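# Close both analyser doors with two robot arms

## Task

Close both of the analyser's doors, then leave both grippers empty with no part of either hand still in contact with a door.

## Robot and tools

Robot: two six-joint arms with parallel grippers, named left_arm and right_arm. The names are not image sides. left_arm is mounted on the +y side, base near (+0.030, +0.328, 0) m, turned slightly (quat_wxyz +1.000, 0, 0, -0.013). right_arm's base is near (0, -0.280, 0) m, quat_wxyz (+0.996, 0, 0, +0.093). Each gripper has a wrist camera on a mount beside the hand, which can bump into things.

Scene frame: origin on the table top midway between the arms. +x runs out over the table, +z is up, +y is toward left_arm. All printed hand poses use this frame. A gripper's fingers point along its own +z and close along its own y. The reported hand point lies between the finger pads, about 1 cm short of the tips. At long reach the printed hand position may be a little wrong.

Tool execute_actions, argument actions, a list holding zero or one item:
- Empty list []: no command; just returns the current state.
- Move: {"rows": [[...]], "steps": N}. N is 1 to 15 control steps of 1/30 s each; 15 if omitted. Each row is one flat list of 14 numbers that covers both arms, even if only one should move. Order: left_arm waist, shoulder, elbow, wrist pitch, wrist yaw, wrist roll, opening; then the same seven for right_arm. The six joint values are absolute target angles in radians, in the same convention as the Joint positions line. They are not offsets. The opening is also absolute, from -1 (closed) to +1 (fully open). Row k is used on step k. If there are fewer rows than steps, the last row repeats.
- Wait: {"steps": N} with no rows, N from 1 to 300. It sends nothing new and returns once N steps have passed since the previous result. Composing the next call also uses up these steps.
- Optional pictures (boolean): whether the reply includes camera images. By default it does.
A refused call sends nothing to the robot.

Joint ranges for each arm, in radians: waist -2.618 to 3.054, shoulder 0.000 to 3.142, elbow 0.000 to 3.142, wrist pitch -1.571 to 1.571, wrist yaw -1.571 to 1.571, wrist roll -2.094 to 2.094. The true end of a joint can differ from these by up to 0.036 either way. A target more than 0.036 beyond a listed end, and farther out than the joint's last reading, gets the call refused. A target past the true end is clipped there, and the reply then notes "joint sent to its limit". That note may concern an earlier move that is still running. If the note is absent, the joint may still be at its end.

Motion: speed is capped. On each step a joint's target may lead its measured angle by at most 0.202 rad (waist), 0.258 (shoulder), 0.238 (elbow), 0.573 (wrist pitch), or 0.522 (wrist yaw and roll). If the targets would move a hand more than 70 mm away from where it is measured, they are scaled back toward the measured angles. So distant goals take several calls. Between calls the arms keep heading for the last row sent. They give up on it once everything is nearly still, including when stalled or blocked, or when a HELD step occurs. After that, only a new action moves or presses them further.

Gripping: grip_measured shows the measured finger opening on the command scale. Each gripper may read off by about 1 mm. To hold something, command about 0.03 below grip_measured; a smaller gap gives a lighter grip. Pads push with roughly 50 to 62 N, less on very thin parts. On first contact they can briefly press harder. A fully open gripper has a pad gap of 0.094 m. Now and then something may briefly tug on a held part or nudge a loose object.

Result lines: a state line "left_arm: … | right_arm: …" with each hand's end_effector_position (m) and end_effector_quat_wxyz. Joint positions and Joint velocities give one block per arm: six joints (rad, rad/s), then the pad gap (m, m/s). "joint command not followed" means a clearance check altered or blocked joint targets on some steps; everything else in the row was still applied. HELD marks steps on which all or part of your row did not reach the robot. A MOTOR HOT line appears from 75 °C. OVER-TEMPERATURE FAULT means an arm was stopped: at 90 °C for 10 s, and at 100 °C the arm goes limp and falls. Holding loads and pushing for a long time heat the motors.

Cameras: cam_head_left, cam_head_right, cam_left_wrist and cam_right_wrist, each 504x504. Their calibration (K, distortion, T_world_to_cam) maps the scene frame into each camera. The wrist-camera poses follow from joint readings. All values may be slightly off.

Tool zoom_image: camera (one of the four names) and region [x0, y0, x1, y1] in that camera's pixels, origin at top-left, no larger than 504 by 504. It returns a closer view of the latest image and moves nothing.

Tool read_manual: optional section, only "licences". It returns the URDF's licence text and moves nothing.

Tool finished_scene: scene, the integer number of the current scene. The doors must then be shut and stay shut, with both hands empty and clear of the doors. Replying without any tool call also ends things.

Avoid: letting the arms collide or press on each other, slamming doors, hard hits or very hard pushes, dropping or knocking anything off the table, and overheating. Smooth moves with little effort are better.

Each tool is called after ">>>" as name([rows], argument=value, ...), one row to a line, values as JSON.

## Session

>>> execute_actions(actions=[])

Scene clock: 0.00 s of 4800.00 s.
left_arm: end_effector_position=(+0.5941, +0.5824, +0.3828) grip_measured=+1.000 end_effector_quat_wxyz=(+0.550, -0.053, +0.824, +0.125) | right_arm: end_effector_position=(+0.2065, -0.3794, +0.1689) grip_measured=+1.000 end_effector_quat_wxyz=(+0.075, +0.340, +0.935, +0.070)
Joint positions: left_arm=[ 0.498  2.254  2.652 -0.777  0.171  0.226  0.094] | right_arm=[-0.772  1.304  1.223 -1.376 -0.17   0.122  0.094]
Joint velocities: left_arm=[-0.007 -0.002 -0.002 -0.066 -0.037 -0.051  0.   ] | right_arm=[ 0.002 -0.012 -0.027 -0.007  0.022  0.051  0.   ]
camera_calibration (this result's frames):
cam_left_wrist: T_world_to_cam=[[0.175072, -0.925144, -0.336836, 0.566618], [-0.899903, -0.0115758, -0.435936, 0.745803], [0.399404, 0.379441, -0.834567, -0.0410604], [0, 0, 0, 1]] pos_world=[0.588351, 0.548416, 0.481712]
cam_right_wrist: T_world_to_cam=[[-0.637664, -0.749519, -0.177779, -0.120012], [-0.752115, 0.555921, 0.353941, 0.346926], [-0.166455, 0.359406, -0.918216, 0.412665], [0, 0, 0, 1]] pos_world=[0.253091, -0.431129, 0.234788]

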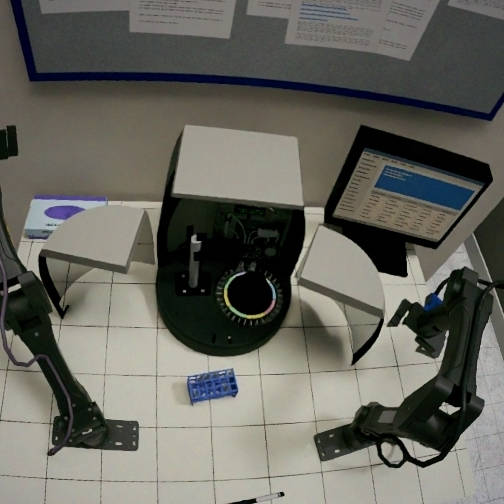

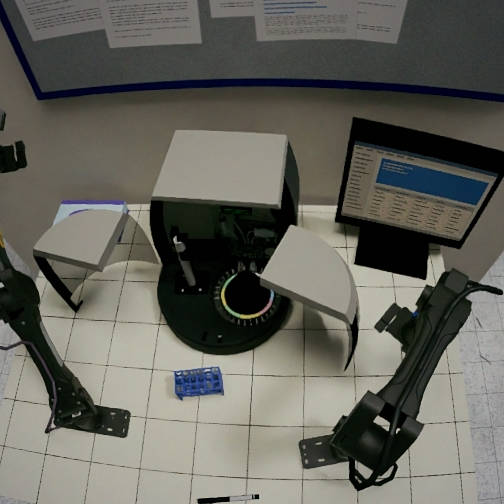

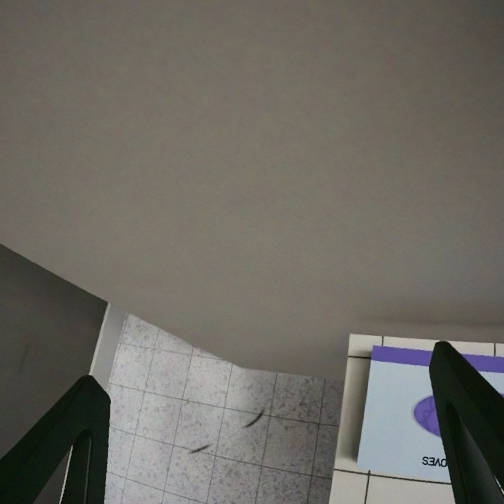

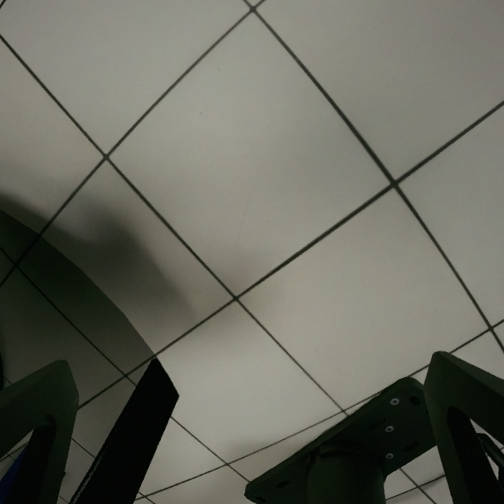

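>>> execute_actions([
  {"rows":[[0.39,1.814,1.801,-1.187,0,0,-1, -0.77,1.32,1.25,-1.39,0,0,-1],[0.39,1.814,1.801,-1.187,0,0,-1, -0.77,1.32,1.25,-1.39,0,0,-1],[0.39,1.814,1.801,-1.187,0,0,-1, -0.77,1.32,1.25,-1.39,0,0,-1],[0.39,1.814,1.801,-1.187,0,0,-1, -0.77,1.32,1.25,-1.39,0,0,-1],[0.39,1.814,1.801,-1.187,0,0,-1, -0.77,1.32,1.25,-1.39,0,0,-1],[0.39,1.814,1.801,-1.187,0,0,-1, -0.67,1.34,1.29,-1.4,0,0,-1],[0.39,1.814,1.801,-1.187,0,0,-1, -0.67,1.34,1.29,-1.4,0,0,-1],[0.39,1.814,1.801,-1.187,0,0,-1, -0.67,1.34,1.29,-1.4,0,0,-1],[0.39,1.814,1.801,-1.187,0,0,-1, -0.67,1.34,1.29,-1.4,0,0,-1],[0.39,1.814,1.801,-1.187,0,0,-1, -0.57,1.36,1.33,-1.41,0,0,-1],[0.39,1.814,1.801,-1.187,0,0,-1, -0.57,1.36,1.33,-1.41,0,0,-1],[0.39,1.814,1.801,-1.187,0,0,-1, -0.57,1.36,1.33,-1.41,0,0,-1],[0.39,1.814,1.801,-1.187,0,0,-1, -0.57,1.36,1.33,-1.41,0,0,-1],[0.39,1.814,1.801,-1.187,0,0,-1, -0.47,1.38,1.36,-1.42,0,0,-1]],"steps":15},
], pictures=false)

>>> execute_actions([
  {"rows":[[0.39,1.814,1.801,-1.187,0,0,-1, -0.37,1.39,1.38,-1.43,0,0,-1],[0.39,1.814,1.801,-1.187,0,0,-1, -0.37,1.39,1.38,-1.43,0,0,-1],[0.39,1.814,1.801,-1.187,0,0,-1, -0.37,1.39,1.38,-1.43,0,0,-1],[0.39,1.814,1.801,-1.187,0,0,-1, -0.37,1.39,1.38,-1.43,0,0,-1],[0.39,1.814,1.801,-1.187,0,0,-1, -0.27,1.39,1.38,-1.43,0,0,-1],[0.39,1.814,1.801,-1.187,0,0,-1, -0.27,1.39,1.38,-1.43,0,0,-1],[0.39,1.814,1.801,-1.187,0,0,-1, -0.27,1.39,1.38,-1.43,0,0,-1],[0.39,1.814,1.801,-1.187,0,0,-1, -0.27,1.39,1.38,-1.43,0,0,-1],[0.39,1.814,1.801,-1.187,0,0,-1, -0.17,1.39,1.38,-1.43,0,0,-1],[0.39,1.814,1.801,-1.187,0,0,-1, -0.17,1.39,1.38,-1.43,0,0,-1],[0.39,1.814,1.801,-1.187,0,0,-1, -0.17,1.39,1.38,-1.43,0,0,-1],[0.39,1.814,1.801,-1.187,0,0,-1, -0.17,1.39,1.38,-1.43,0,0,-1],[0.39,1.814,1.801,-1.187,0,0,-1, -0.07,1.39,1.38,-1.43,0,0,-1]],"steps":15},
], pictures=false)

>>> execute_actions([
  {"rows":[[0.39,1.814,1.801,-1.187,0,0,-1, 0.03,1.4,1.38,-1.42,0,0,-1],[0.39,1.814,1.801,-1.187,0,0,-1, 0.03,1.4,1.38,-1.42,0,0,-1],[0.39,1.814,1.801,-1.187,0,0,-1, 0.03,1.4,1.38,-1.42,0,0,-1],[0.39,1.814,1.801,-1.187,0,0,-1, 0.03,1.4,1.38,-1.42,0,0,-1],[0.39,1.814,1.801,-1.187,0,0,-1, 0.12,1.4,1.39,-1.41,0,0,-1],[0.39,1.814,1.801,-1.187,0,0,-1, 0.12,1.4,1.39,-1.41,0,0,-1],[0.39,1.814,1.801,-1.187,0,0,-1, 0.12,1.4,1.39,-1.41,0,0,-1],[0.39,1.814,1.801,-1.187,0,0,-1, 0.12,1.4,1.39,-1.41,0,0,-1],[0.39,1.814,1.801,-1.187,0,0,-1, 0.22,1.41,1.4,-1.4,0,0,-1]],"steps":15},
])

Scene clock: 3.83 s of 4800.00 s.
left_arm: end_effector_position=(+0.4344, +0.4750, +0.2151) grip_measured=-0.998 end_effector_quat_wxyz=(+0.216, -0.159, +0.963, +0.031) | right_arm: end_effector_position=(+0.2285, -0.3589, +0.1784) grip_measured=-0.977 end_effector_quat_wxyz=(+0.057, +0.177, +0.983, -0.006)
Joint positions: left_arm=[ 0.382  1.802  1.821 -1.15   0.021  0.023  0.   ] | right_arm=[-0.529  1.365  1.317 -1.408 -0.008  0.015  0.001]
Joint velocities: left_arm=[ 0.002  0.457 -0.545 -0.315 -0.095 -0.095 -0.   ] | right_arm=[ 0.945  0.159  0.286 -0.037 -0.066 -0.037 -0.001]
Steps of this call (steps 1 to 90: nothing new was sent; then 0.33 s passed at rest; steps 91 to 105: all 15 steps of this action). Readings (joint positions):
91: left_arm=[0.491 2.228 2.614 -0.787 0.150 0.202] | right_arm=[-0.771 1.306 1.223 -1.377 -0.148 0.104]
92: left_arm=[0.483 2.182 2.545 -0.835 0.125 0.175] | right_arm=[-0.771 1.308 1.223 -1.378 -0.119 0.086]
94: left_arm=[0.454 2.080 2.408 -0.928 0.090 0.131] | right_arm=[-0.771 1.313 1.223 -1.380 -0.078 0.059]
98: left_arm=[0.392 1.851 2.114 -1.049 0.052 0.067] | right_arm=[-0.703 1.333 1.251 -1.391 -0.032 0.031]
105: the state above

Scene clock: 4.33 s of 4800.00 s.
left_arm: end_effector_position=(+0.4237, +0.4735, +0.1903) grip_measured=-0.998 end_effector_quat_wxyz=(+0.171, -0.170, +0.970, +0.028) | right_arm: end_effector_position=(+0.2450, -0.2608, +0.1822) grip_measured=-0.977 end_effector_quat_wxyz=(+0.055, -0.038, +0.998, -0.003)
Joint positions: left_arm=[ 0.382  1.83   1.789 -1.182  0.008  0.008  0.   ] | right_arm=[-0.105  1.389  1.352 -1.425  0.012  0.006  0.001]
Joint velocities: left_arm=[-0.027 -0.007 -0.007  0.022  0.022  0.022  0.001] | right_arm=[ 0.72  -0.007 -0.002 -0.007 -0.11  -0.066 -0.001]
Steps of this call (steps 1 to 15: all 15 steps of this action). Readings (joint positions):
1: left_arm=[0.382 1.817 1.806 -1.161 0.018 0.020] | right_arm=[-0.487 1.373 1.329 -1.410 -0.002 0.014]
2: left_arm=[0.382 1.830 1.796 -1.170 0.015 0.017] | right_arm=[-0.440 1.380 1.340 -1.411 -0.002 0.013]
4: left_arm=[0.382 1.841 1.789 -1.180 0.012 0.013] | right_arm=[-0.380 1.388 1.351 -1.411 -0.004 0.009]
8: left_arm=[0.382 1.833 1.789 -1.182 0.009 0.010] | right_arm=[-0.283 1.389 1.352 -1.417 0.002 0.007]
15: the state above

Scene clock: 4.83 s of 4800.00 s.
left_arm: end_effector_position=(+0.4237, +0.4736, +0.1903) grip_measured=-0.998 end_effector_quat_wxyz=(+0.171, -0.170, +0.970, +0.028) | right_arm: end_effector_position=(+0.2323, -0.1807, +0.1839) grip_measured=-0.977 end_effector_quat_wxyz=(+0.059, -0.195, +0.979, +0.009)
Joint positions: left_arm=[ 0.382  1.83   1.789 -1.182  0.007  0.007  0.   ] | right_arm=[ 0.218  1.406  1.372 -1.417  0.008  0.011  0.001]
Joint velocities: left_arm=[-0.007  0.002 -0.002 -0.007 -0.037  0.007 -0.   ] | right_arm=[ 0.007  0.017  0.002 -0.007 -0.022  0.007 -0.   ]
Steps of this call (steps 1 to 15: all 15 steps of this action). Readings (joint positions):
1: left_arm=[0.382 1.830 1.789 -1.182 0.008 0.007] | right_arm=[-0.072 1.390 1.352 -1.425 0.015 0.006]
2: left_arm=[0.382 1.830 1.789 -1.182 0.008 0.007] | right_arm=[-0.036 1.390 1.352 -1.425 0.015 0.006]
4: left_arm=[0.382 1.830 1.789 -1.182 0.007 0.007] | right_arm=[0.018 1.393 1.352 -1.425 0.007 0.006]
8: left_arm=[0.382 1.830 1.789 -1.182 0.007 0.007] | right_arm=[0.103 1.398 1.357 -1.425 0.010 0.009]
15: the state above
camera_calibration (this result's frames):
cam_left_wrist: T_world_to_cam=[[0.170431, -0.980811, -0.0946685, 0.413207], [-0.915748, -0.193129, 0.352287, 0.449974], [-0.363811, 0.0266517, -0.931092, 0.41646], [0, 0, 0, 1]] pos_world=[0.493152, 0.481082, 0.26836]
cam_right_wrist: T_world_to_cam=[[0.368873, -0.929433, 0.00935408, -0.252616], [-0.877564, -0.344936, 0.333018, 0.120802], [-0.306291, -0.13105, -0.942874, 0.307673], [0, 0, 0, 1]] pos_world=[0.293432, -0.1528, 0.252231]

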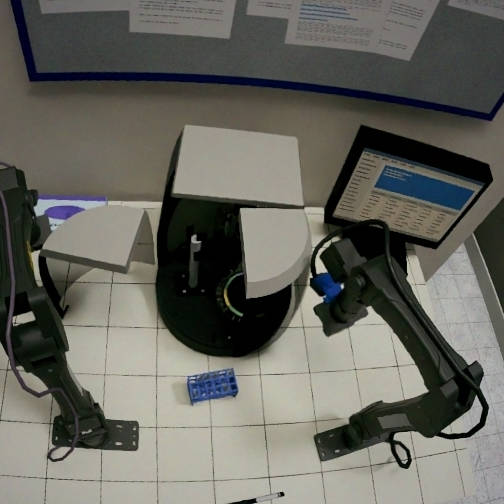

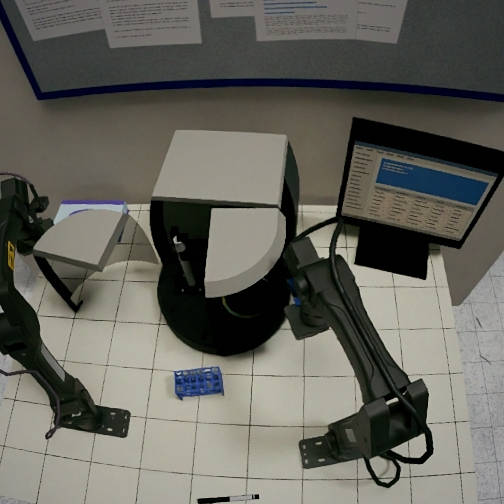

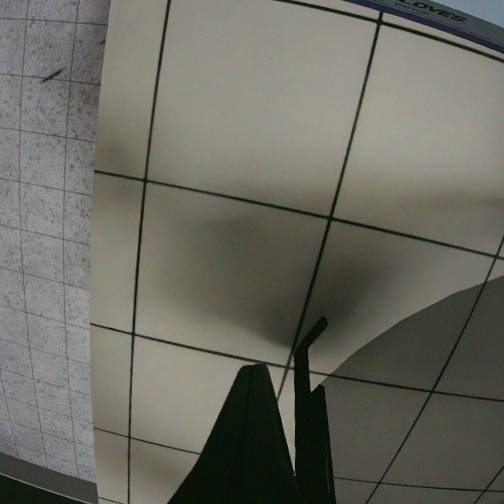

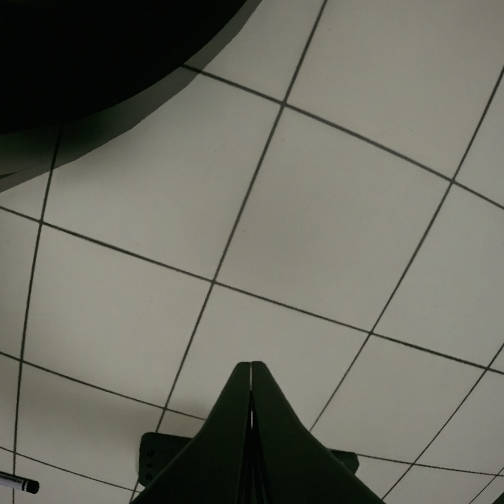

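Right looks closed; now the left sweep while the right arm retreats.

>>> execute_actions([
  {"rows":[[0.33,1.74,1.72,-1.22,0,0,-1, -0.4,1.2,1.2,-1.2,0,0,-1],[0.33,1.74,1.72,-1.22,0,0,-1, -0.4,1.2,1.2,-1.2,0,0,-1],[0.33,1.74,1.72,-1.22,0,0,-1, -0.4,1.2,1.2,-1.2,0,0,-1],[0.33,1.74,1.72,-1.22,0,0,-1, -0.4,1.2,1.2,-1.2,0,0,-1],[0.33,1.74,1.72,-1.22,0,0,-1, -0.4,1.2,1.2,-1.2,0,0,-1],[0.28,1.66,1.63,-1.25,0,0,-1, -0.4,1.2,1.2,-1.2,0,0,-1],[0.28,1.66,1.63,-1.25,0,0,-1, -0.4,1.2,1.2,-1.2,0,0,-1],[0.28,1.66,1.63,-1.25,0,0,-1, -0.4,1.2,1.2,-1.2,0,0,-1],[0.28,1.66,1.63,-1.25,0,0,-1, -0.4,1.2,1.2,-1.2,0,0,-1],[0.28,1.66,1.63,-1.25,0,0,-1, -0.4,1.2,1.2,-1.2,0,0,-1],[0.22,1.58,1.55,-1.28,0,0,-1, -0.4,1.2,1.2,-1.2,0,0,-1],[0.22,1.58,1.55,-1.28,0,0,-1, -0.4,1.2,1.2,-1.2,0,0,-1],[0.22,1.58,1.55,-1.28,0,0,-1, -0.4,1.2,1.2,-1.2,0,0,-1],[0.22,1.58,1.55,-1.28,0,0,-1, -0.4,1.2,1.2,-1.2,0,0,-1],[0.165,1.503,1.464,-1.311,0,0,-1, -0.4,1.2,1.2,-1.2,0,0,-1]],"steps":15},
], pictures=false)

>>> execute_actions([
  {"rows":[[0.165,1.503,1.464,-1.311,0,0,-1, -0.4,1.2,1.2,-1.2,0,0,-1],[0.165,1.503,1.464,-1.311,0,0,-1, -0.4,1.2,1.2,-1.2,0,0,-1],[0.165,1.503,1.464,-1.311,0,0,-1, -0.4,1.2,1.2,-1.2,0,0,-1],[0.05,1.46,1.43,-1.35,0,0,-1, -0.4,1.2,1.2,-1.2,0,0,-1],[0.05,1.46,1.43,-1.35,0,0,-1, -0.4,1.2,1.2,-1.2,0,0,-1],[0.05,1.46,1.43,-1.35,0,0,-1, -0.4,1.2,1.2,-1.2,0,0,-1],[0.05,1.46,1.43,-1.35,0,0,-1, -0.4,1.2,1.2,-1.2,0,0,-1],[-0.06,1.41,1.39,-1.39,0,0,-1, -0.4,1.2,1.2,-1.2,0,0,-1],[-0.06,1.41,1.39,-1.39,0,0,-1, -0.4,1.2,1.2,-1.2,0,0,-1],[-0.06,1.41,1.39,-1.39,0,0,-1, -0.4,1.2,1.2,-1.2,0,0,-1],[-0.06,1.41,1.39,-1.39,0,0,-1, -0.4,1.2,1.2,-1.2,0,0,-1],[-0.17,1.37,1.36,-1.42,0,0,-1, -0.4,1.2,1.2,-1.2,0,0,-1],[-0.17,1.37,1.36,-1.42,0,0,-1, -0.4,1.2,1.2,-1.2,0,0,-1],[-0.17,1.37,1.36,-1.42,0,0,-1, -0.4,1.2,1.2,-1.2,0,0,-1],[-0.17,1.37,1.36,-1.42,0,0,-1, -0.4,1.2,1.2,-1.2,0,0,-1]],"steps":15},
], pictures=false)

>>> execute_actions([
  {"rows":[[-0.274,1.325,1.331,-1.456,0,0,-1, -0.4,1.2,1.2,-1.2,0,0,-1],[-0.274,1.325,1.331,-1.456,0,0,-1, -0.4,1.2,1.2,-1.2,0,0,-1],[-0.274,1.325,1.331,-1.456,0,0,-1, -0.4,1.2,1.2,-1.2,0,0,-1],[-0.274,1.325,1.331,-1.456,0,0,-1, -0.4,1.2,1.2,-1.2,0,0,-1],[-0.38,1.36,1.36,-1.44,0,0,-1, -0.4,1.2,1.2,-1.2,0,0,-1],[-0.38,1.36,1.36,-1.44,0,0,-1, -0.4,1.2,1.2,-1.2,0,0,-1],[-0.38,1.36,1.36,-1.44,0,0,-1, -0.4,1.2,1.2,-1.2,0,0,-1],[-0.38,1.36,1.36,-1.44,0,0,-1, -0.4,1.2,1.2,-1.2,0,0,-1],[-0.47,1.39,1.38,-1.42,0,0,-1, -0.4,1.2,1.2,-1.2,0,0,-1],[-0.47,1.39,1.38,-1.42,0,0,-1, -0.4,1.2,1.2,-1.2,0,0,-1],[-0.47,1.39,1.38,-1.42,0,0,-1, -0.4,1.2,1.2,-1.2,0,0,-1],[-0.47,1.39,1.38,-1.42,0,0,-1, -0.4,1.2,1.2,-1.2,0,0,-1],[-0.56,1.4,1.39,-1.42,0,0,-1, -0.4,1.2,1.2,-1.2,0,0,-1]],"steps":15},
], pictures=false)

>>> execute_actions([
  {"steps":8},
])

Scene clock: 9.13 s of 4800.00 s.
left_arm: end_effector_position=(+0.3665, +0.4007, +0.1972) grip_measured=-0.998 end_effector_quat_wxyz=(+0.148, -0.098, +0.984, +0.024) | right_arm: end_effector_position=(+0.2496, -0.3349, +0.1892) grip_measured=-0.977 end_effector_quat_wxyz=(+0.167, +0.109, +0.980, -0.021)
Joint positions: left_arm=[ 0.227  1.585  1.552 -1.237 -0.018  0.004  0.   ] | right_arm=[-0.401  1.215  1.205 -1.223  0.008  0.006  0.001]
Joint velocities: left_arm=[-0.418 -0.691 -0.906  0.256 -0.139 -0.051  0.   ] | right_arm=[ 0.002  0.012 -0.007 -0.037 -0.037  0.007  0.001]
Steps of this call (steps 1 to 15: the robot went on to your last target; steps 16 to 90: nothing new was sent; then 0.80 s passed at rest; steps 91 to 105: all 15 steps of this action). Readings (joint positions):
91: left_arm=[0.378 1.820 1.777 -1.176 0.005 0.006] | right_arm=[0.192 1.379 1.337 -1.371 -0.007 0.007]
92: left_arm=[0.371 1.805 1.756 -1.178 0.002 0.006] | right_arm=[0.133 1.333 1.278 -1.317 -0.013 0.006]
94: left_arm=[0.352 1.776 1.732 -1.195 -0.000 0.005] | right_arm=[-0.023 1.256 1.214 -1.292 -0.009 0.006]
98: left_arm=[0.315 1.702 1.667 -1.195 -0.010 0.005] | right_arm=[-0.321 1.215 1.205 -1.247 -0.001 0.006]
105: the state above

Scene clock: 9.63 s of 4800.00 s.
left_arm: end_effector_position=(+0.2901, +0.2854, +0.1904) grip_measured=-0.998 end_effector_quat_wxyz=(+0.090, +0.087, +0.992, -0.000) | right_arm: end_effector_position=(+0.2501, -0.3350, +0.1894) grip_measured=-0.977 end_effector_quat_wxyz=(+0.168, +0.109, +0.980, -0.022)
Joint positions: left_arm=[-0.15   1.392  1.378 -1.376 -0.015 -0.001  0.   ] | right_arm=[-0.401  1.215  1.205 -1.221  0.008  0.006  0.001]
Joint velocities: left_arm=[-0.53  -0.183 -0.09  -0.3    0.139  0.037 -0.   ] | right_arm=[-0.007 -0.012 -0.002  0.022  0.022  0.022 -0.   ]
Steps of this call (steps 1 to 15: all 15 steps of this action). Readings (joint positions):
1: left_arm=[0.212 1.561 1.523 -1.240 -0.019 0.004] | right_arm=[-0.401 1.215 1.205 -1.223 0.008 0.006]
2: left_arm=[0.195 1.540 1.501 -1.253 -0.018 0.004] | right_arm=[-0.401 1.215 1.205 -1.222 0.008 0.006]
4: left_arm=[0.160 1.511 1.475 -1.278 -0.021 0.004] | right_arm=[-0.401 1.215 1.205 -1.222 0.008 0.006]
8: left_arm=[0.045 1.469 1.438 -1.316 -0.023 0.004] | right_arm=[-0.401 1.215 1.205 -1.221 0.008 0.006]
15: the state above

Scene clock: 10.13 s of 4800.00 s.
left_arm: end_effector_position=(+0.2487, +0.2475, +0.1964) grip_measured=-0.998 end_effector_quat_wxyz=(+0.071, +0.159, +0.983, +0.060) | right_arm: end_effector_position=(+0.2502, -0.3350, +0.1894) grip_measured=-0.977 end_effector_quat_wxyz=(+0.168, +0.109, +0.979, -0.022)
Joint positions: left_arm=[-0.452  1.353  1.374 -1.493 -0.159 -0.151  0.   ] | right_arm=[-0.401  1.215  1.205 -1.221  0.008  0.006  0.001]
Joint velocities: left_arm=[-0.408 -0.002  0.076 -0.374 -0.344 -0.432 -0.   ] | right_arm=[ 0.007 -0.007 -0.022  0.022  0.037  0.066  0.001]
Steps of this call (steps 1 to 15: all 15 steps of this action). Readings (joint positions):
1: left_arm=[-0.176 1.381 1.370 -1.383 -0.020 -0.002] | right_arm=[-0.401 1.215 1.205 -1.221 0.008 0.006]
2: left_arm=[-0.206 1.369 1.360 -1.387 -0.029 -0.014] | right_arm=[-0.401 1.215 1.205 -1.221 0.008 0.006]
4: left_arm=[-0.243 1.349 1.350 -1.401 -0.032 -0.022] | right_arm=[-0.401 1.215 1.205 -1.221 0.008 0.006]
8: left_arm=[-0.343 1.349 1.352 -1.416 -0.044 -0.041] | right_arm=[-0.401 1.215 1.205 -1.221 0.008 0.006]
15: the state above

Scene clock: 10.40 s of 4800.00 s.
left_arm: end_effector_position=(+0.2419, +0.2479, +0.1976) grip_measured=-0.998 end_effector_quat_wxyz=(+0.064, +0.161, +0.982, +0.073) | right_arm: end_effector_position=(+0.2502, -0.3350, +0.1894) grip_measured=-0.977 end_effector_quat_wxyz=(+0.168, +0.109, +0.979, -0.022)
Joint positions: left_arm=[-0.482  1.353  1.379 -1.525 -0.181 -0.176  0.   ] | right_arm=[-0.401  1.215  1.205 -1.221  0.008  0.006  0.001]
Joint velocities: left_arm=[-0.022 -0.017  0.002 -0.066  0.037  0.037  0.   ] | right_arm=[-0.002 -0.007  0.002 -0.051  0.051  0.066 -0.002]
Steps of this call (steps 1 to 8: the robot went on to your last target). Readings (joint positions):
1: left_arm=[-0.463 1.353 1.376 -1.504 -0.168 -0.161] | right_arm=[-0.401 1.215 1.205 -1.221 0.008 0.006]
2: left_arm=[-0.471 1.353 1.378 -1.511 -0.174 -0.167] | right_arm=[-0.401 1.215 1.205 -1.221 0.008 0.006]
4: left_arm=[-0.478 1.353 1.378 -1.520 -0.179 -0.173] | right_arm=[-0.401 1.215 1.205 -1.221 0.008 0.006]
8: the state above
camera_calibration (this result's frames):
cam_left_wrist: T_world_to_cam=[[-0.480664, -0.850322, -0.214278, 0.372342], [-0.76277, 0.28488, 0.580539, 0.036727], [-0.432602, 0.442489, -0.785531, 0.247957], [0, 0, 0, 1]] pos_world=[0.314252, 0.196429, 0.253241]
cam_right_wrist: T_world_to_cam=[[-0.236983, -0.971501, 0.00490237, -0.264385], [-0.964582, 0.235891, 0.118053, 0.338494], [-0.115845, 0.0232479, -0.992995, 0.311679], [0, 0, 0, 1]] pos_world=[0.299957, -0.343944, 0.270832]

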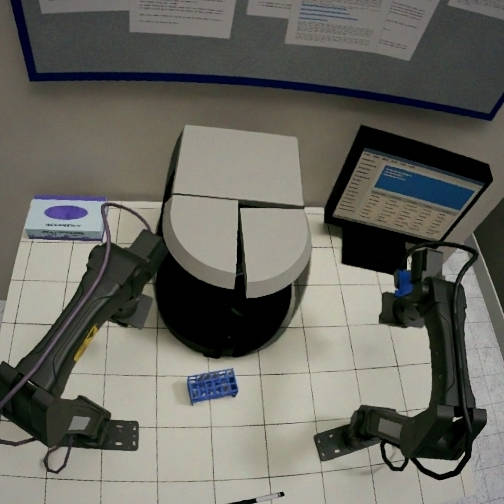

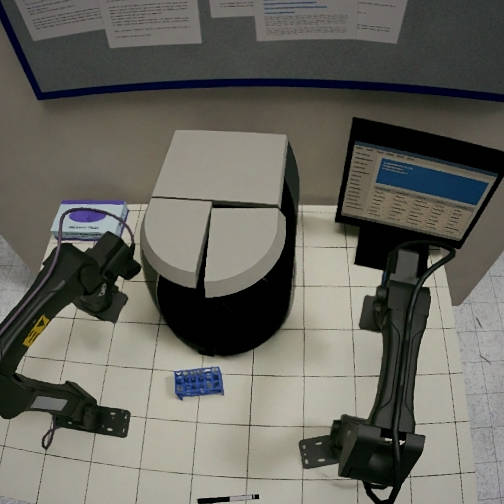

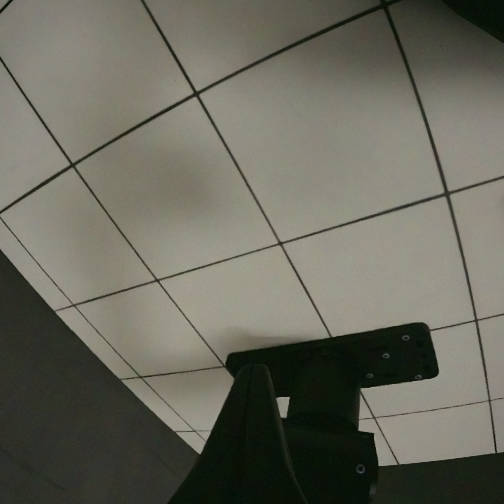

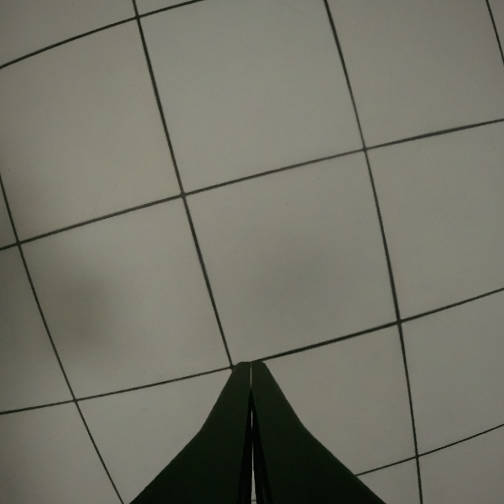

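>>> execute_actions([
  {"rows":[[-0.35,1.35,1.36,-1.44,0,-1.6,-1, -0.4,1.2,1.2,-1.2,0,0,-1]],"steps":12},
], pictures=false)

>>> execute_actions([
  {"rows":[[-0.93,1.35,1.36,-1.44,0,-1.6,-1, -0.4,1.2,1.2,-1.2,0,0,-1]],"steps":15},
])

Scene clock: 15.10 s of 4800.00 s.
left_arm: end_effector_position=(+0.2536, +0.2430, +0.1950) grip_measured=-0.998 end_effector_quat_wxyz=(+0.049, -0.449, +0.891, -0.044) | right_arm: end_effector_position=(+0.2502, -0.3350, +0.1894) grip_measured=-0.977 end_effector_quat_wxyz=(+0.168, +0.109, +0.979, -0.022)
Joint positions: left_arm=[-0.352  1.352  1.372 -1.459 -0.015 -1.312  0.   ] | right_arm=[-0.401  1.215  1.205 -1.221  0.008  0.006  0.001]
Joint velocities: left_arm=[-0.007 -0.017  0.002  0.022  0.125 -1.897  0.   ] | right_arm=[-0.007 -0.007  0.007 -0.022 -0.066 -0.051  0.   ]
Steps of this call (steps 1 to 30: the robot went on to your last target; steps 31 to 90: nothing new was sent; then 1.30 s passed at rest; steps 91 to 102: all 12 steps of this action). Readings (joint positions):
91: left_arm=[-0.462 1.352 1.379 -1.523 -0.148 -0.255] | right_arm=[-0.401 1.215 1.205 -1.221 0.008 0.006]
92: left_arm=[-0.429 1.352 1.376 -1.509 -0.114 -0.354] | right_arm=[-0.401 1.215 1.205 -1.221 0.008 0.006]
94: left_arm=[-0.370 1.352 1.373 -1.487 -0.078 -0.554] | right_arm=[-0.401 1.215 1.205 -1.221 0.008 0.006]
98: left_arm=[-0.352 1.352 1.372 -1.467 -0.036 -0.953] | right_arm=[-0.401 1.215 1.205 -1.221 0.008 0.006]
102: the state above

Scene clock: 15.60 s of 4800.00 s.
left_arm: end_effector_position=(+0.1689, +0.1253, +0.1959) grip_measured=-0.998 end_effector_quat_wxyz=(+0.015, -0.304, +0.949, -0.078) | right_arm: end_effector_position=(+0.2502, -0.3350, +0.1894) grip_measured=-0.977 end_effector_quat_wxyz=(+0.168, +0.109, +0.979, -0.022)
Joint positions: left_arm=[-0.937  1.352  1.372 -1.432  0.017 -1.585  0.   ] | right_arm=[-0.401  1.215  1.205 -1.221  0.008  0.006  0.001]
Joint velocities: left_arm=[-0.022 -0.002  0.002 -0.037 -0.007 -0.139 -0.   ] | right_arm=[ 0.027 -0.007 -0.002  0.066 -0.037 -0.037 -0.001]
Steps of this call (steps 1 to 15: all 15 steps of this action). Readings (joint positions):
1: left_arm=[-0.378 1.352 1.372 -1.459 -0.024 -1.371] | right_arm=[-0.401 1.215 1.205 -1.221 0.008 0.006]
2: left_arm=[-0.436 1.352 1.372 -1.458 -0.026 -1.417] | right_arm=[-0.401 1.215 1.205 -1.221 0.008 0.006]
4: left_arm=[-0.583 1.352 1.372 -1.447 -0.018 -1.482] | right_arm=[-0.401 1.215 1.205 -1.221 0.008 0.006]
8: left_arm=[-0.870 1.352 1.372 -1.434 -0.000 -1.547] | right_arm=[-0.401 1.215 1.205 -1.221 0.008 0.006]
15: the state above
camera_calibration (this result's frames):
cam_left_wrist: T_world_to_cam=[[0.406215, -0.905277, 0.124351, 0.0233578], [-0.734611, -0.242596, 0.633636, 0.067817], [-0.543449, -0.348742, -0.763572, 0.382803], [0, 0, 0, 1]] pos_world=[0.248364, 0.171097, 0.246422]
cam_right_wrist: T_world_to_cam=[[-0.236983, -0.971501, 0.00490237, -0.264385], [-0.964582, 0.235891, 0.118053, 0.338494], [-0.115845, 0.0232479, -0.992995, 0.311679], [0, 0, 0, 1]] pos_world=[0.299957, -0.343944, 0.270832]

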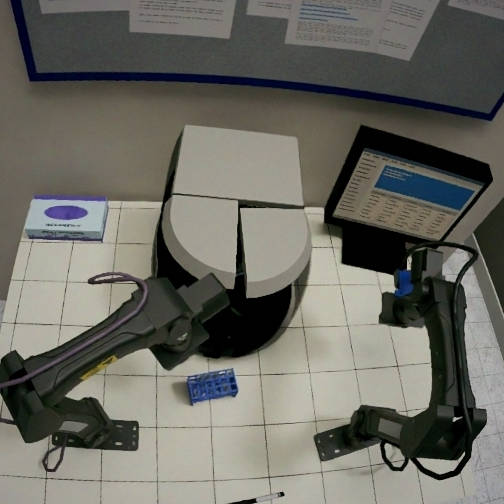

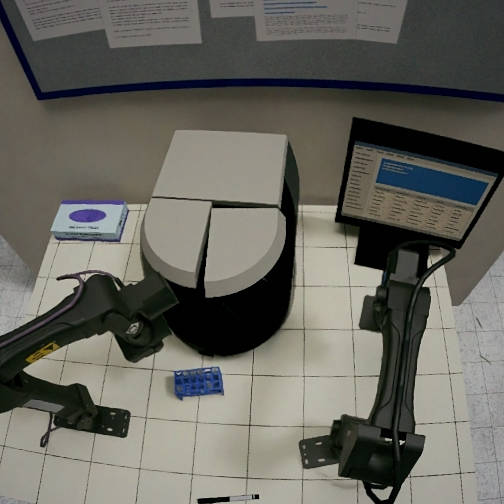

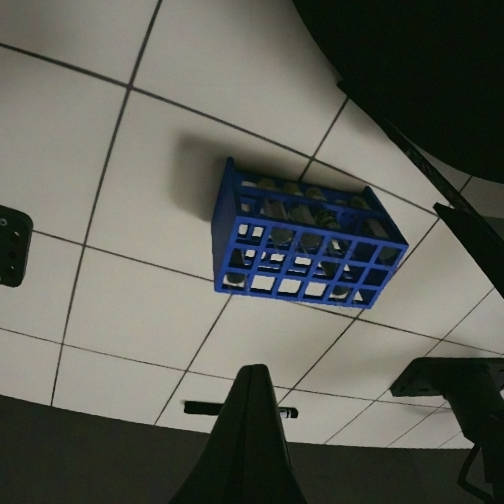

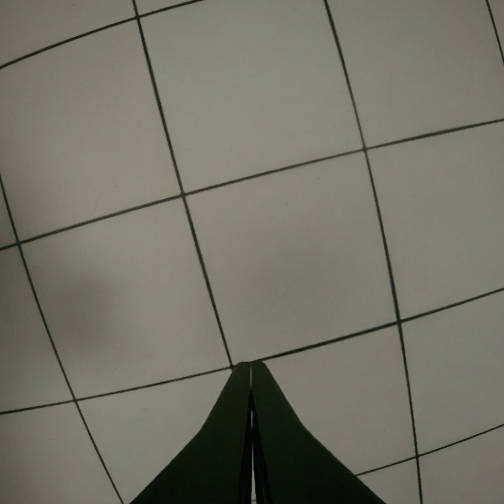

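>>> execute_actions([
  {"rows":[[-0.92,1.42,1.42,-1.4,0,-1.6,-1, -0.4,1.2,1.2,-1.2,0,0,-1],[-0.92,1.42,1.42,-1.4,0,-1.6,-1, -0.4,1.2,1.2,-1.2,0,0,-1],[-0.92,1.42,1.42,-1.4,0,-1.6,-1, -0.4,1.2,1.2,-1.2,0,0,-1],[-0.92,1.42,1.42,-1.4,0,-1.6,-1, -0.4,1.2,1.2,-1.2,0,0,-1],[-0.92,1.42,1.42,-1.4,0,-1.6,-1, -0.4,1.2,1.2,-1.2,0,0,-1],[-0.91,1.49,1.47,-1.35,0,-1.6,-1, -0.4,1.2,1.2,-1.2,0,0,-1],[-0.91,1.49,1.47,-1.35,0,-1.6,-1, -0.4,1.2,1.2,-1.2,0,0,-1],[-0.91,1.49,1.47,-1.35,0,-1.6,-1, -0.4,1.2,1.2,-1.2,0,0,-1],[-0.91,1.49,1.47,-1.35,0,-1.6,-1, -0.4,1.2,1.2,-1.2,0,0,-1],[-0.91,1.49,1.47,-1.35,0,-1.6,-1, -0.4,1.2,1.2,-1.2,0,0,-1],[-0.9,1.56,1.53,-1.3,0,-1.6,-1, -0.4,1.2,1.2,-1.2,0,0,-1]],"steps":15},
], pictures=false)

>>> execute_actions([
  {"steps":10},
])

Scene clock: 17.33 s of 4800.00 s.
left_arm: end_effector_position=(+0.1904, +0.1064, +0.1873) grip_measured=-0.998 end_effector_quat_wxyz=(+0.001, -0.359, +0.932, -0.040) | right_arm: end_effector_position=(+0.2502, -0.3350, +0.1894) grip_measured=-0.977 end_effector_quat_wxyz=(+0.168, +0.109, +0.979, -0.022)
Joint positions: left_arm=[-0.91   1.524  1.494 -1.463  0.019 -1.673  0.   ] | right_arm=[-0.401  1.215  1.205 -1.221  0.008  0.006  0.001]
Joint velocities: left_arm=[ 0.007  0.002  0.027 -0.037  0.037  0.022 -0.   ] | right_arm=[-0.007 -0.007 -0.002  0.051 -0.095  0.037 -0.001]
Steps of this call (steps 1 to 30: the robot went on to your last target; steps 31 to 37: nothing new was sent; steps 38 to 52: all 15 steps of this action). Readings (joint positions):
38: left_arm=[-0.936 1.359 1.377 -1.434 0.017 -1.596] | right_arm=[-0.401 1.215 1.205 -1.221 0.008 0.006]
39: left_arm=[-0.934 1.371 1.388 -1.434 0.017 -1.596] | right_arm=[-0.401 1.215 1.205 -1.221 0.008 0.006]
41: left_arm=[-0.931 1.398 1.400 -1.419 0.017 -1.596] | right_arm=[-0.401 1.215 1.205 -1.221 0.008 0.006]
45: left_arm=[-0.923 1.458 1.436 -1.418 0.016 -1.616] | right_arm=[-0.401 1.215 1.205 -1.221 0.008 0.006]
52: the state above

Scene clock: 17.67 s of 4800.00 s.
left_arm: end_effector_position=(+0.1905, +0.1063, +0.1874) grip_measured=-0.998 end_effector_quat_wxyz=(+0.001, -0.359, +0.932, -0.040) | right_arm: end_effector_position=(+0.2502, -0.3350, +0.1894) grip_measured=-0.977 end_effector_quat_wxyz=(+0.168, +0.109, +0.979, -0.022)
Joint positions: left_arm=[-0.91   1.524  1.494 -1.463  0.019 -1.673  0.   ] | right_arm=[-0.401  1.215  1.205 -1.221  0.008  0.006  0.001]
Joint velocities: left_arm=[-0.012 -0.017 -0.007 -0.125 -0.007  0.022 -0.   ] | right_arm=[-0.002  0.007 -0.012 -0.066  0.051 -0.051  0.001]
Steps of this call (steps 1 to 10: the robot went on to your last target). Readings (joint positions):
1: left_arm=[-0.910 1.524 1.494 -1.463 0.019 -1.673] | right_arm=[-0.401 1.215 1.205 -1.221 0.008 0.006]
2: left_arm=[-0.910 1.524 1.494 -1.463 0.019 -1.673] | right_arm=[-0.401 1.215 1.205 -1.221 0.008 0.006]
4: left_arm=[-0.910 1.524 1.494 -1.463 0.019 -1.673] | right_arm=[-0.401 1.215 1.205 -1.221 0.008 0.006]
8: left_arm=[-0.910 1.524 1.494 -1.463 0.019 -1.673] | right_arm=[-0.401 1.215 1.205 -1.221 0.008 0.006]
10: the state above
camera_calibration (this result's frames):
cam_left_wrist: T_world_to_cam=[[0.512407, -0.857567, 0.0449264, -0.0119393], [-0.662072, -0.361196, 0.656657, 0.0790192], [-0.5469, -0.36622, -0.75285, 0.381881], [0, 0, 0, 1]] pos_world=[0.267285, 0.158155, 0.236147]
cam_right_wrist: T_world_to_cam=[[-0.236983, -0.971501, 0.00490237, -0.264385], [-0.964582, 0.235891, 0.118053, 0.338494], [-0.115845, 0.0232479, -0.992995, 0.311679], [0, 0, 0, 1]] pos_world=[0.299957, -0.343944, 0.270832]

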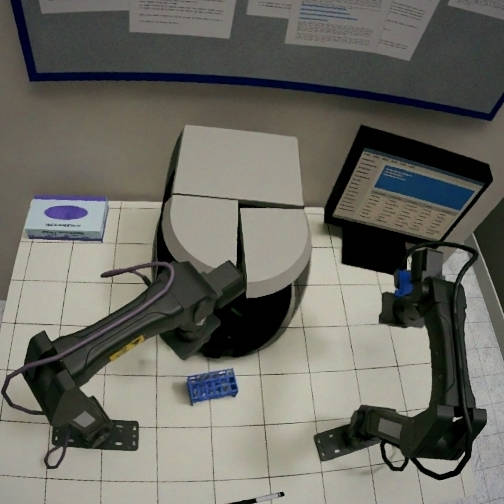

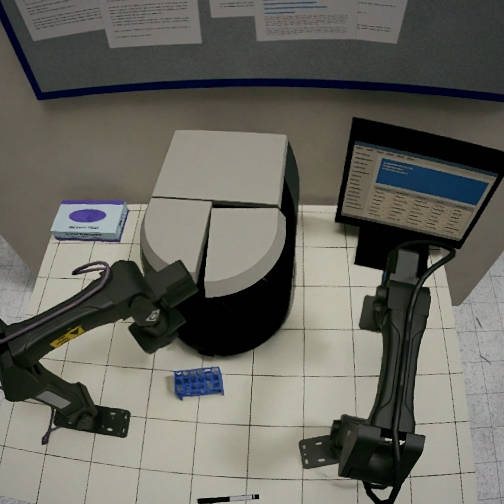

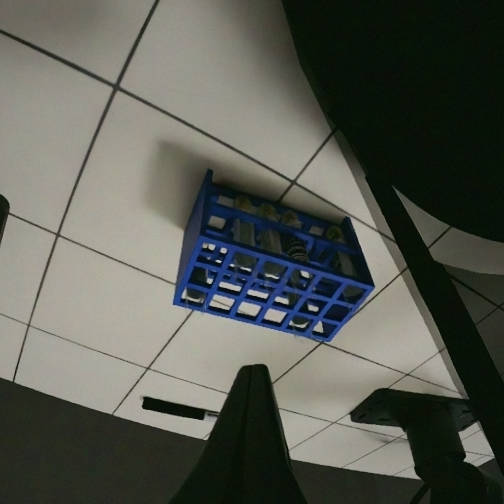

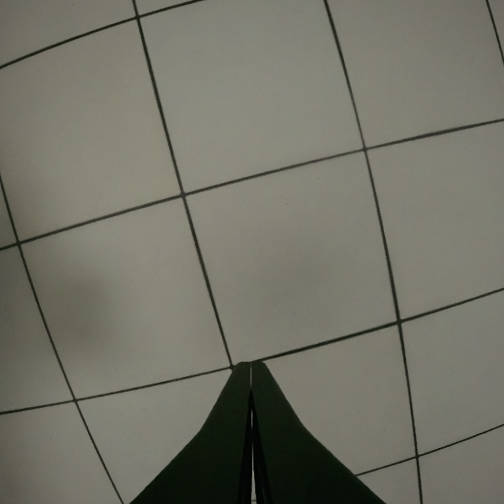

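>>> execute_actions([
  {"rows":[[-0.93,1.3,1.3,-1.44,0,-1.6,-1, -0.4,1.2,1.2,-1.2,0,0,-1]],"steps":15},
], pictures=false)

>>> execute_actions([
  {"rows":[[-0.2,1.3,1.3,-1.4,0,-1.0,-1, -0.4,1.2,1.2,-1.2,0,0,-1]],"steps":15},
])

>>> zoom_image(camera="cam_head_left", region=[140, 180, 340, 370])

Scene clock: 18.90 s of 4800.00 s.
left_arm: end_effector_position=(+0.1604, +0.1439, +0.1900) grip_measured=-0.998 end_effector_quat_wxyz=(+0.011, -0.324, +0.944, -0.067) | right_arm: end_effector_position=(+0.2502, -0.3350, +0.1894) grip_measured=-0.977 end_effector_quat_wxyz=(+0.168, +0.109, +0.979, -0.022)
Joint positions: left_arm=[-0.92   1.295  1.31  -1.451  0.017 -1.61   0.   ] | right_arm=[-0.401  1.215  1.205 -1.221  0.008  0.006  0.001]
Joint velocities: left_arm=[-0.022 -0.002 -0.002  0.081 -0.022 -0.11  -0.001] | right_arm=[-0.002 -0.002 -0.027 -0.022  0.007 -0.037 -0.001]
Steps of this call (steps 1 to 15: the robot went on to your last target; steps 16 to 22: nothing new was sent; steps 23 to 37: all 15 steps of this action). Readings (joint positions):
23: left_arm=[-0.911 1.493 1.459 -1.443 0.017 -1.669] | right_arm=[-0.401 1.215 1.205 -1.221 0.008 0.006]
24: left_arm=[-0.913 1.441 1.395 -1.419 0.017 -1.655] | right_arm=[-0.401 1.215 1.205 -1.221 0.008 0.006]
26: left_arm=[-0.919 1.348 1.320 -1.444 0.017 -1.639] | right_arm=[-0.401 1.215 1.205 -1.221 0.008 0.006]
30: left_arm=[-0.920 1.294 1.310 -1.459 0.017 -1.622] | right_arm=[-0.401 1.215 1.205 -1.221 0.008 0.006]
37: the state above

Scene clock: 19.40 s of 4800.00 s.
left_arm: end_effector_position=(+0.2636, +0.2761, +0.1922) grip_measured=-0.998 end_effector_quat_wxyz=(+0.076, -0.392, +0.915, -0.056) | right_arm: end_effector_position=(+0.2502, -0.3350, +0.1894) grip_measured=-0.977 end_effector_quat_wxyz=(+0.168, +0.109, +0.979, -0.022)
Joint positions: left_arm=[-0.196  1.295  1.31  -1.396  0.001 -1.032  0.   ] | right_arm=[-0.401  1.215  1.205 -1.221  0.008  0.006  0.001]
Joint velocities: left_arm=[-0.007 -0.002 -0.012 -0.037 -0.051  0.154  0.001] | right_arm=[ 0.007 -0.002  0.007 -0.066  0.051 -0.037 -0.001]
Steps of this call (steps 1 to 15: all 15 steps of this action). Readings (joint positions):
1: left_arm=[-0.893 1.295 1.310 -1.449 0.030 -1.529] | right_arm=[-0.401 1.215 1.205 -1.221 0.008 0.006]
2: left_arm=[-0.832 1.295 1.310 -1.440 0.034 -1.428] | right_arm=[-0.401 1.215 1.205 -1.221 0.008 0.006]
4: left_arm=[-0.684 1.295 1.310 -1.419 0.029 -1.275] | right_arm=[-0.401 1.215 1.205 -1.221 0.008 0.006]
8: left_arm=[-0.386 1.295 1.310 -1.399 0.020 -1.115] | right_arm=[-0.401 1.215 1.205 -1.221 0.008 0.006]
15: the state above
camera_calibration (this result's frames):
cam_left_wrist: T_world_to_cam=[[0.567569, -0.816455, 0.106145, 0.0583739], [-0.720475, -0.430126, 0.543973, 0.241657], [-0.398474, -0.385217, -0.832362, 0.469096], [0, 0, 0, 1]] pos_world=[0.327899, 0.332306, 0.252806]
cam_right_wrist: T_world_to_cam=[[-0.236983, -0.971501, 0.00490237, -0.264385], [-0.964582, 0.235891, 0.118053, 0.338494], [-0.115845, 0.0232479, -0.992995, 0.311679], [0, 0, 0, 1]] pos_world=[0.299957, -0.343944, 0.270832]

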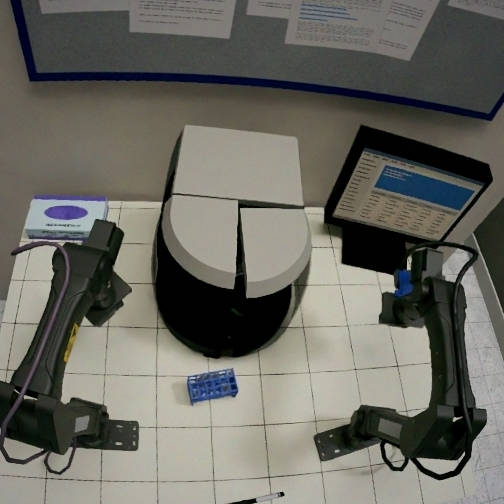

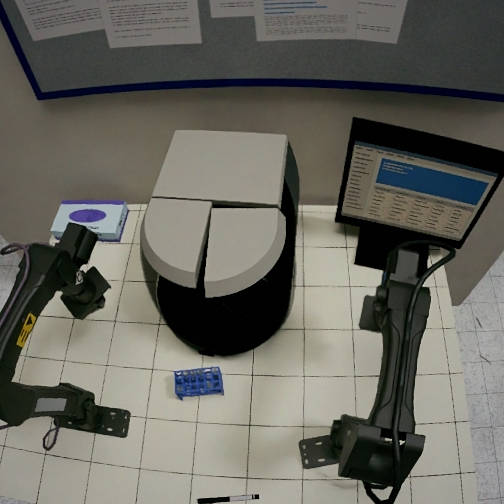

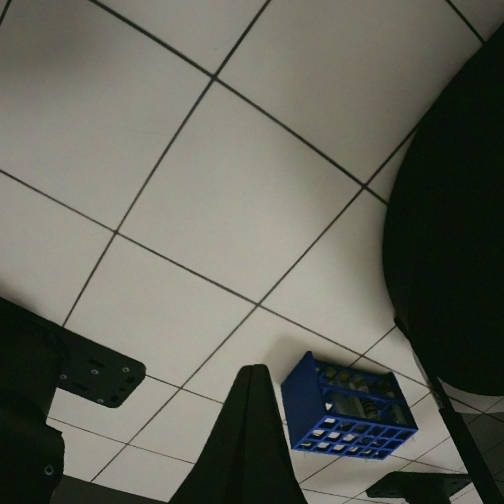

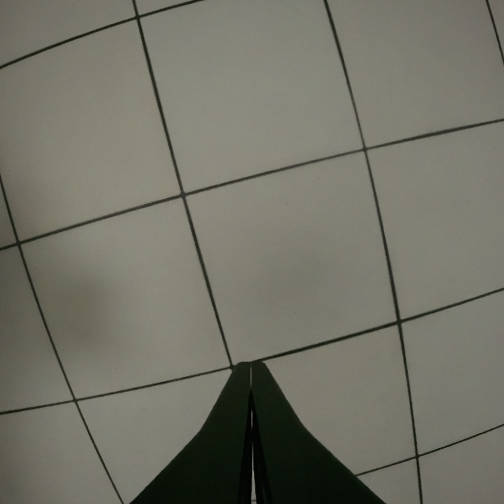

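Region (140, 180, 340, 370) of cam_head_left's 504x504 image, scaled by 2.520, with more detail than that image has; it fills the top 479 rows of this view, and the rest is white.

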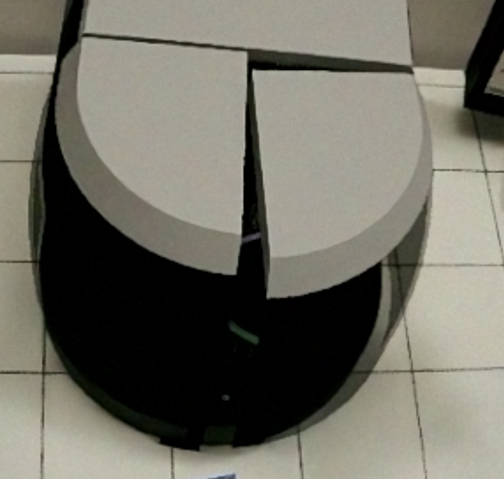

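>>> execute_actions([
  {"rows":[[0.2,1.25,1.25,-1.3,0,-0.5,-1, 0.5,1.36,1.35,-1.43,0,0,-1]],"steps":15},
], pictures=false)

>>> execute_actions([
  {"rows":[[0.2,1.25,1.25,-1.3,0,-0.5,-1, 0.5,1.43,1.41,-1.41,0,0,-1],[0.2,1.25,1.25,-1.3,0,-0.5,-1, 0.5,1.43,1.41,-1.41,0,0,-1],[0.2,1.25,1.25,-1.3,0,-0.5,-1, 0.5,1.43,1.41,-1.41,0,0,-1],[0.2,1.25,1.25,-1.3,0,-0.5,-1, 0.5,1.43,1.41,-1.41,0,0,-1],[0.2,1.25,1.25,-1.3,0,-0.5,-1, 0.5,1.43,1.41,-1.41,0,0,-1],[0.2,1.25,1.25,-1.3,0,-0.5,-1, 0.5,1.5,1.47,-1.39,0,0,-1],[0.2,1.25,1.25,-1.3,0,-0.5,-1, 0.5,1.5,1.47,-1.39,0,0,-1],[0.2,1.25,1.25,-1.3,0,-0.5,-1, 0.5,1.5,1.47,-1.39,0,0,-1],[0.2,1.25,1.25,-1.3,0,-0.5,-1, 0.5,1.5,1.47,-1.39,0,0,-1],[0.2,1.25,1.25,-1.3,0,-0.5,-1, 0.5,1.5,1.47,-1.39,0,0,-1],[0.2,1.25,1.25,-1.3,0,-0.5,-1, 0.5,1.573,1.54,-1.367,0,0,-1]],"steps":15},
], pictures=false)

>>> execute_actions([
  {"steps":12},
])

>>> zoom_image(camera="cam_head_left", region=[140, 180, 340, 370])

Scene clock: 21.37 s of 4800.00 s.
left_arm: end_effector_position=(+0.2736, +0.3729, +0.1860) grip_measured=-0.998 end_effector_quat_wxyz=(+0.116, -0.342, +0.932, -0.020) | right_arm: end_effector_position=(+0.1862, -0.1264, +0.1775) grip_measured=-0.977 end_effector_quat_wxyz=(+0.047, -0.329, +0.943, +0.015)
Joint positions: left_arm=[ 0.204  1.276  1.261 -1.319 -0.001 -0.526  0.   ] | right_arm=[ 0.5    1.378  1.325 -1.419  0.003  0.016  0.001]
Joint velocities: left_arm=[ 0.002 -0.012 -0.007 -0.066 -0.007  0.11  -0.001] | right_arm=[ 0.232  0.007 -0.002 -0.007 -0.139 -0.022  0.001]
Steps of this call (steps 1 to 30: the robot went on to your last target; steps 31 to 44: nothing new was sent; steps 45 to 59: all 15 steps of this action). Readings (joint positions):
45: left_arm=[-0.168 1.291 1.302 -1.384 0.015 -0.928] | right_arm=[-0.373 1.236 1.230 -1.259 0.021 0.007]
46: left_arm=[-0.108 1.283 1.287 -1.364 0.022 -0.841] | right_arm=[-0.310 1.273 1.272 -1.306 0.024 0.007]
48: left_arm=[0.040 1.276 1.268 -1.342 0.020 -0.719] | right_arm=[-0.164 1.337 1.319 -1.328 0.020 0.007]
52: left_arm=[0.203 1.276 1.261 -1.324 -0.002 -0.597] | right_arm=[0.134 1.382 1.324 -1.361 0.012 0.007]
59: the state above

Scene clock: 21.87 s of 4800.00 s.
left_arm: end_effector_position=(+0.2738, +0.3729, +0.1861) grip_measured=-0.998 end_effector_quat_wxyz=(+0.117, -0.334, +0.935, -0.019) | right_arm: end_effector_position=(+0.1833, -0.1267, +0.1882) grip_measured=-0.977 end_effector_quat_wxyz=(-0.001, -0.334, +0.943, +0.000)
Joint positions: left_arm=[ 0.204  1.276  1.261 -1.318 -0.001 -0.508  0.   ] | right_arm=[ 0.503  1.472  1.452 -1.554 -0.001  0.01   0.001]
Joint velocities: left_arm=[ 0.007 -0.002 -0.007 -0.051  0.022  0.051 -0.   ] | right_arm=[ 0.007  0.002  0.002 -0.007 -0.007 -0.051  0.   ]
Steps of this call (steps 1 to 15: all 15 steps of this action). Readings (joint positions):
1: left_arm=[0.204 1.276 1.261 -1.319 -0.001 -0.522] | right_arm=[0.503 1.385 1.335 -1.426 0.002 0.014]
2: left_arm=[0.204 1.276 1.261 -1.319 -0.001 -0.519] | right_arm=[0.503 1.397 1.354 -1.440 0.002 0.013]
4: left_arm=[0.204 1.276 1.261 -1.319 -0.001 -0.514] | right_arm=[0.503 1.409 1.370 -1.464 0.002 0.012]
8: left_arm=[0.204 1.276 1.261 -1.318 -0.001 -0.510] | right_arm=[0.503 1.448 1.422 -1.527 0.002 0.012]
15: the state above

Scene clock: 22.27 s of 4800.00 s.
left_arm: end_effector_position=(+0.2738, +0.3729, +0.1861) grip_measured=-0.998 end_effector_quat_wxyz=(+0.117, -0.333, +0.935, -0.019) | right_arm: end_effector_position=(+0.1833, -0.1267, +0.1882) grip_measured=-0.977 end_effector_quat_wxyz=(-0.001, -0.334, +0.943, +0.000)
Joint positions: left_arm=[ 0.204  1.276  1.261 -1.318 -0.001 -0.507  0.   ] | right_arm=[ 0.503  1.472  1.452 -1.554 -0.001  0.01   0.001]
Joint velocities: left_arm=[-0.022  0.007 -0.002  0.007 -0.022  0.022  0.   ] | right_arm=[-0.007  0.007 -0.007  0.022 -0.007  0.022  0.   ]
Steps of this call (steps 1 to 12: the robot went on to your last target). Readings (joint positions):
1: left_arm=[0.204 1.276 1.261 -1.318 -0.001 -0.508] | right_arm=[0.503 1.472 1.452 -1.554 -0.001 0.010]
2: left_arm=[0.204 1.276 1.261 -1.318 -0.001 -0.507] | right_arm=[0.503 1.472 1.452 -1.554 -0.001 0.010]
4: left_arm=[0.204 1.276 1.261 -1.318 -0.001 -0.507] | right_arm=[0.503 1.472 1.452 -1.554 -0.001 0.010]
8: left_arm=[0.204 1.276 1.261 -1.318 -0.001 -0.507] | right_arm=[0.503 1.472 1.452 -1.554 -0.001 0.010]
12: the state above
camera_calibration (this result's frames):
cam_left_wrist: T_world_to_cam=[[0.46754, -0.883196, 0.0370278, 0.197384], [-0.79239, -0.400167, 0.460418, 0.318006], [-0.391823, -0.244604, -0.886929, 0.461259], [0, 0, 0, 1]] pos_world=[0.340431, 0.41441, 0.255379]
cam_right_wrist: T_world_to_cam=[[0.616939, -0.787004, 0.00343215, -0.210736], [-0.705783, -0.551329, 0.444867, 0.0163035], [-0.34822, -0.276878, -0.89559, 0.284107], [0, 0, 0, 1]] pos_world=[0.240449, -0.0781981, 0.247914]

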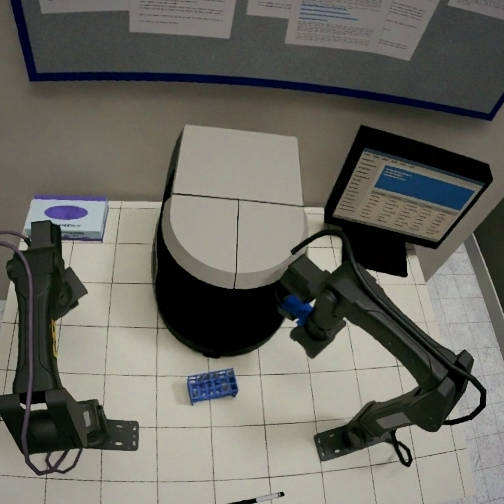

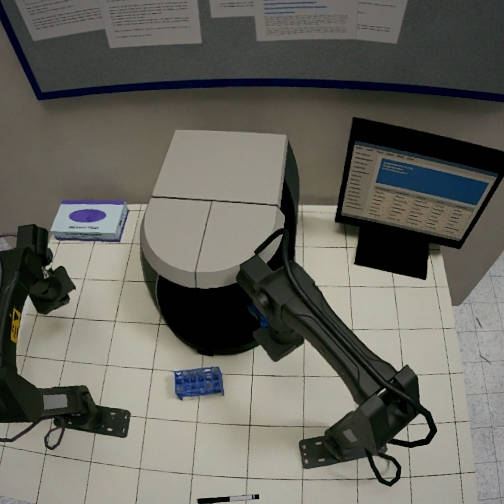

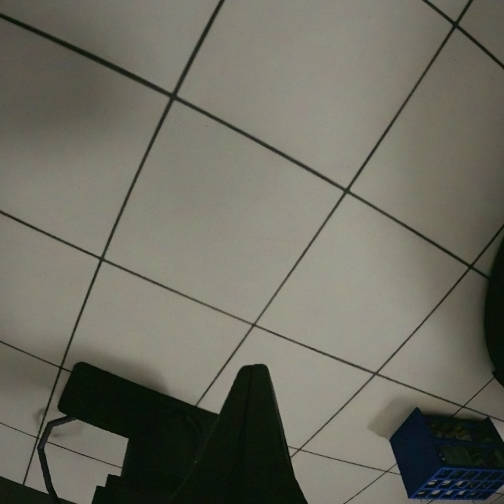

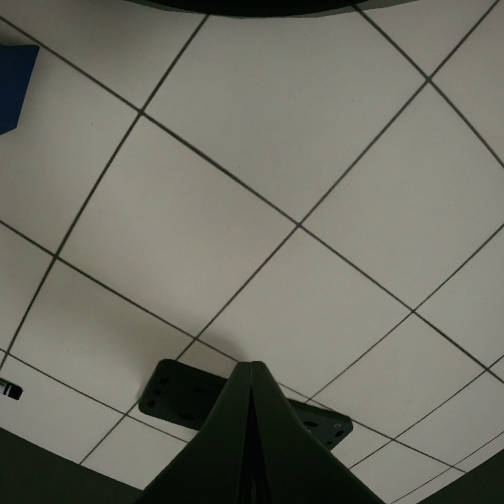

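Region (140, 180, 340, 370) of cam_head_left's 504x504 image, scaled by 2.520, with more detail than that image has; it fills the top 479 rows of this view, and the rest is white.

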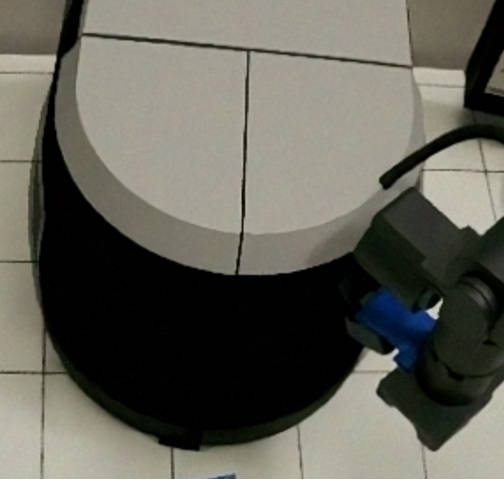

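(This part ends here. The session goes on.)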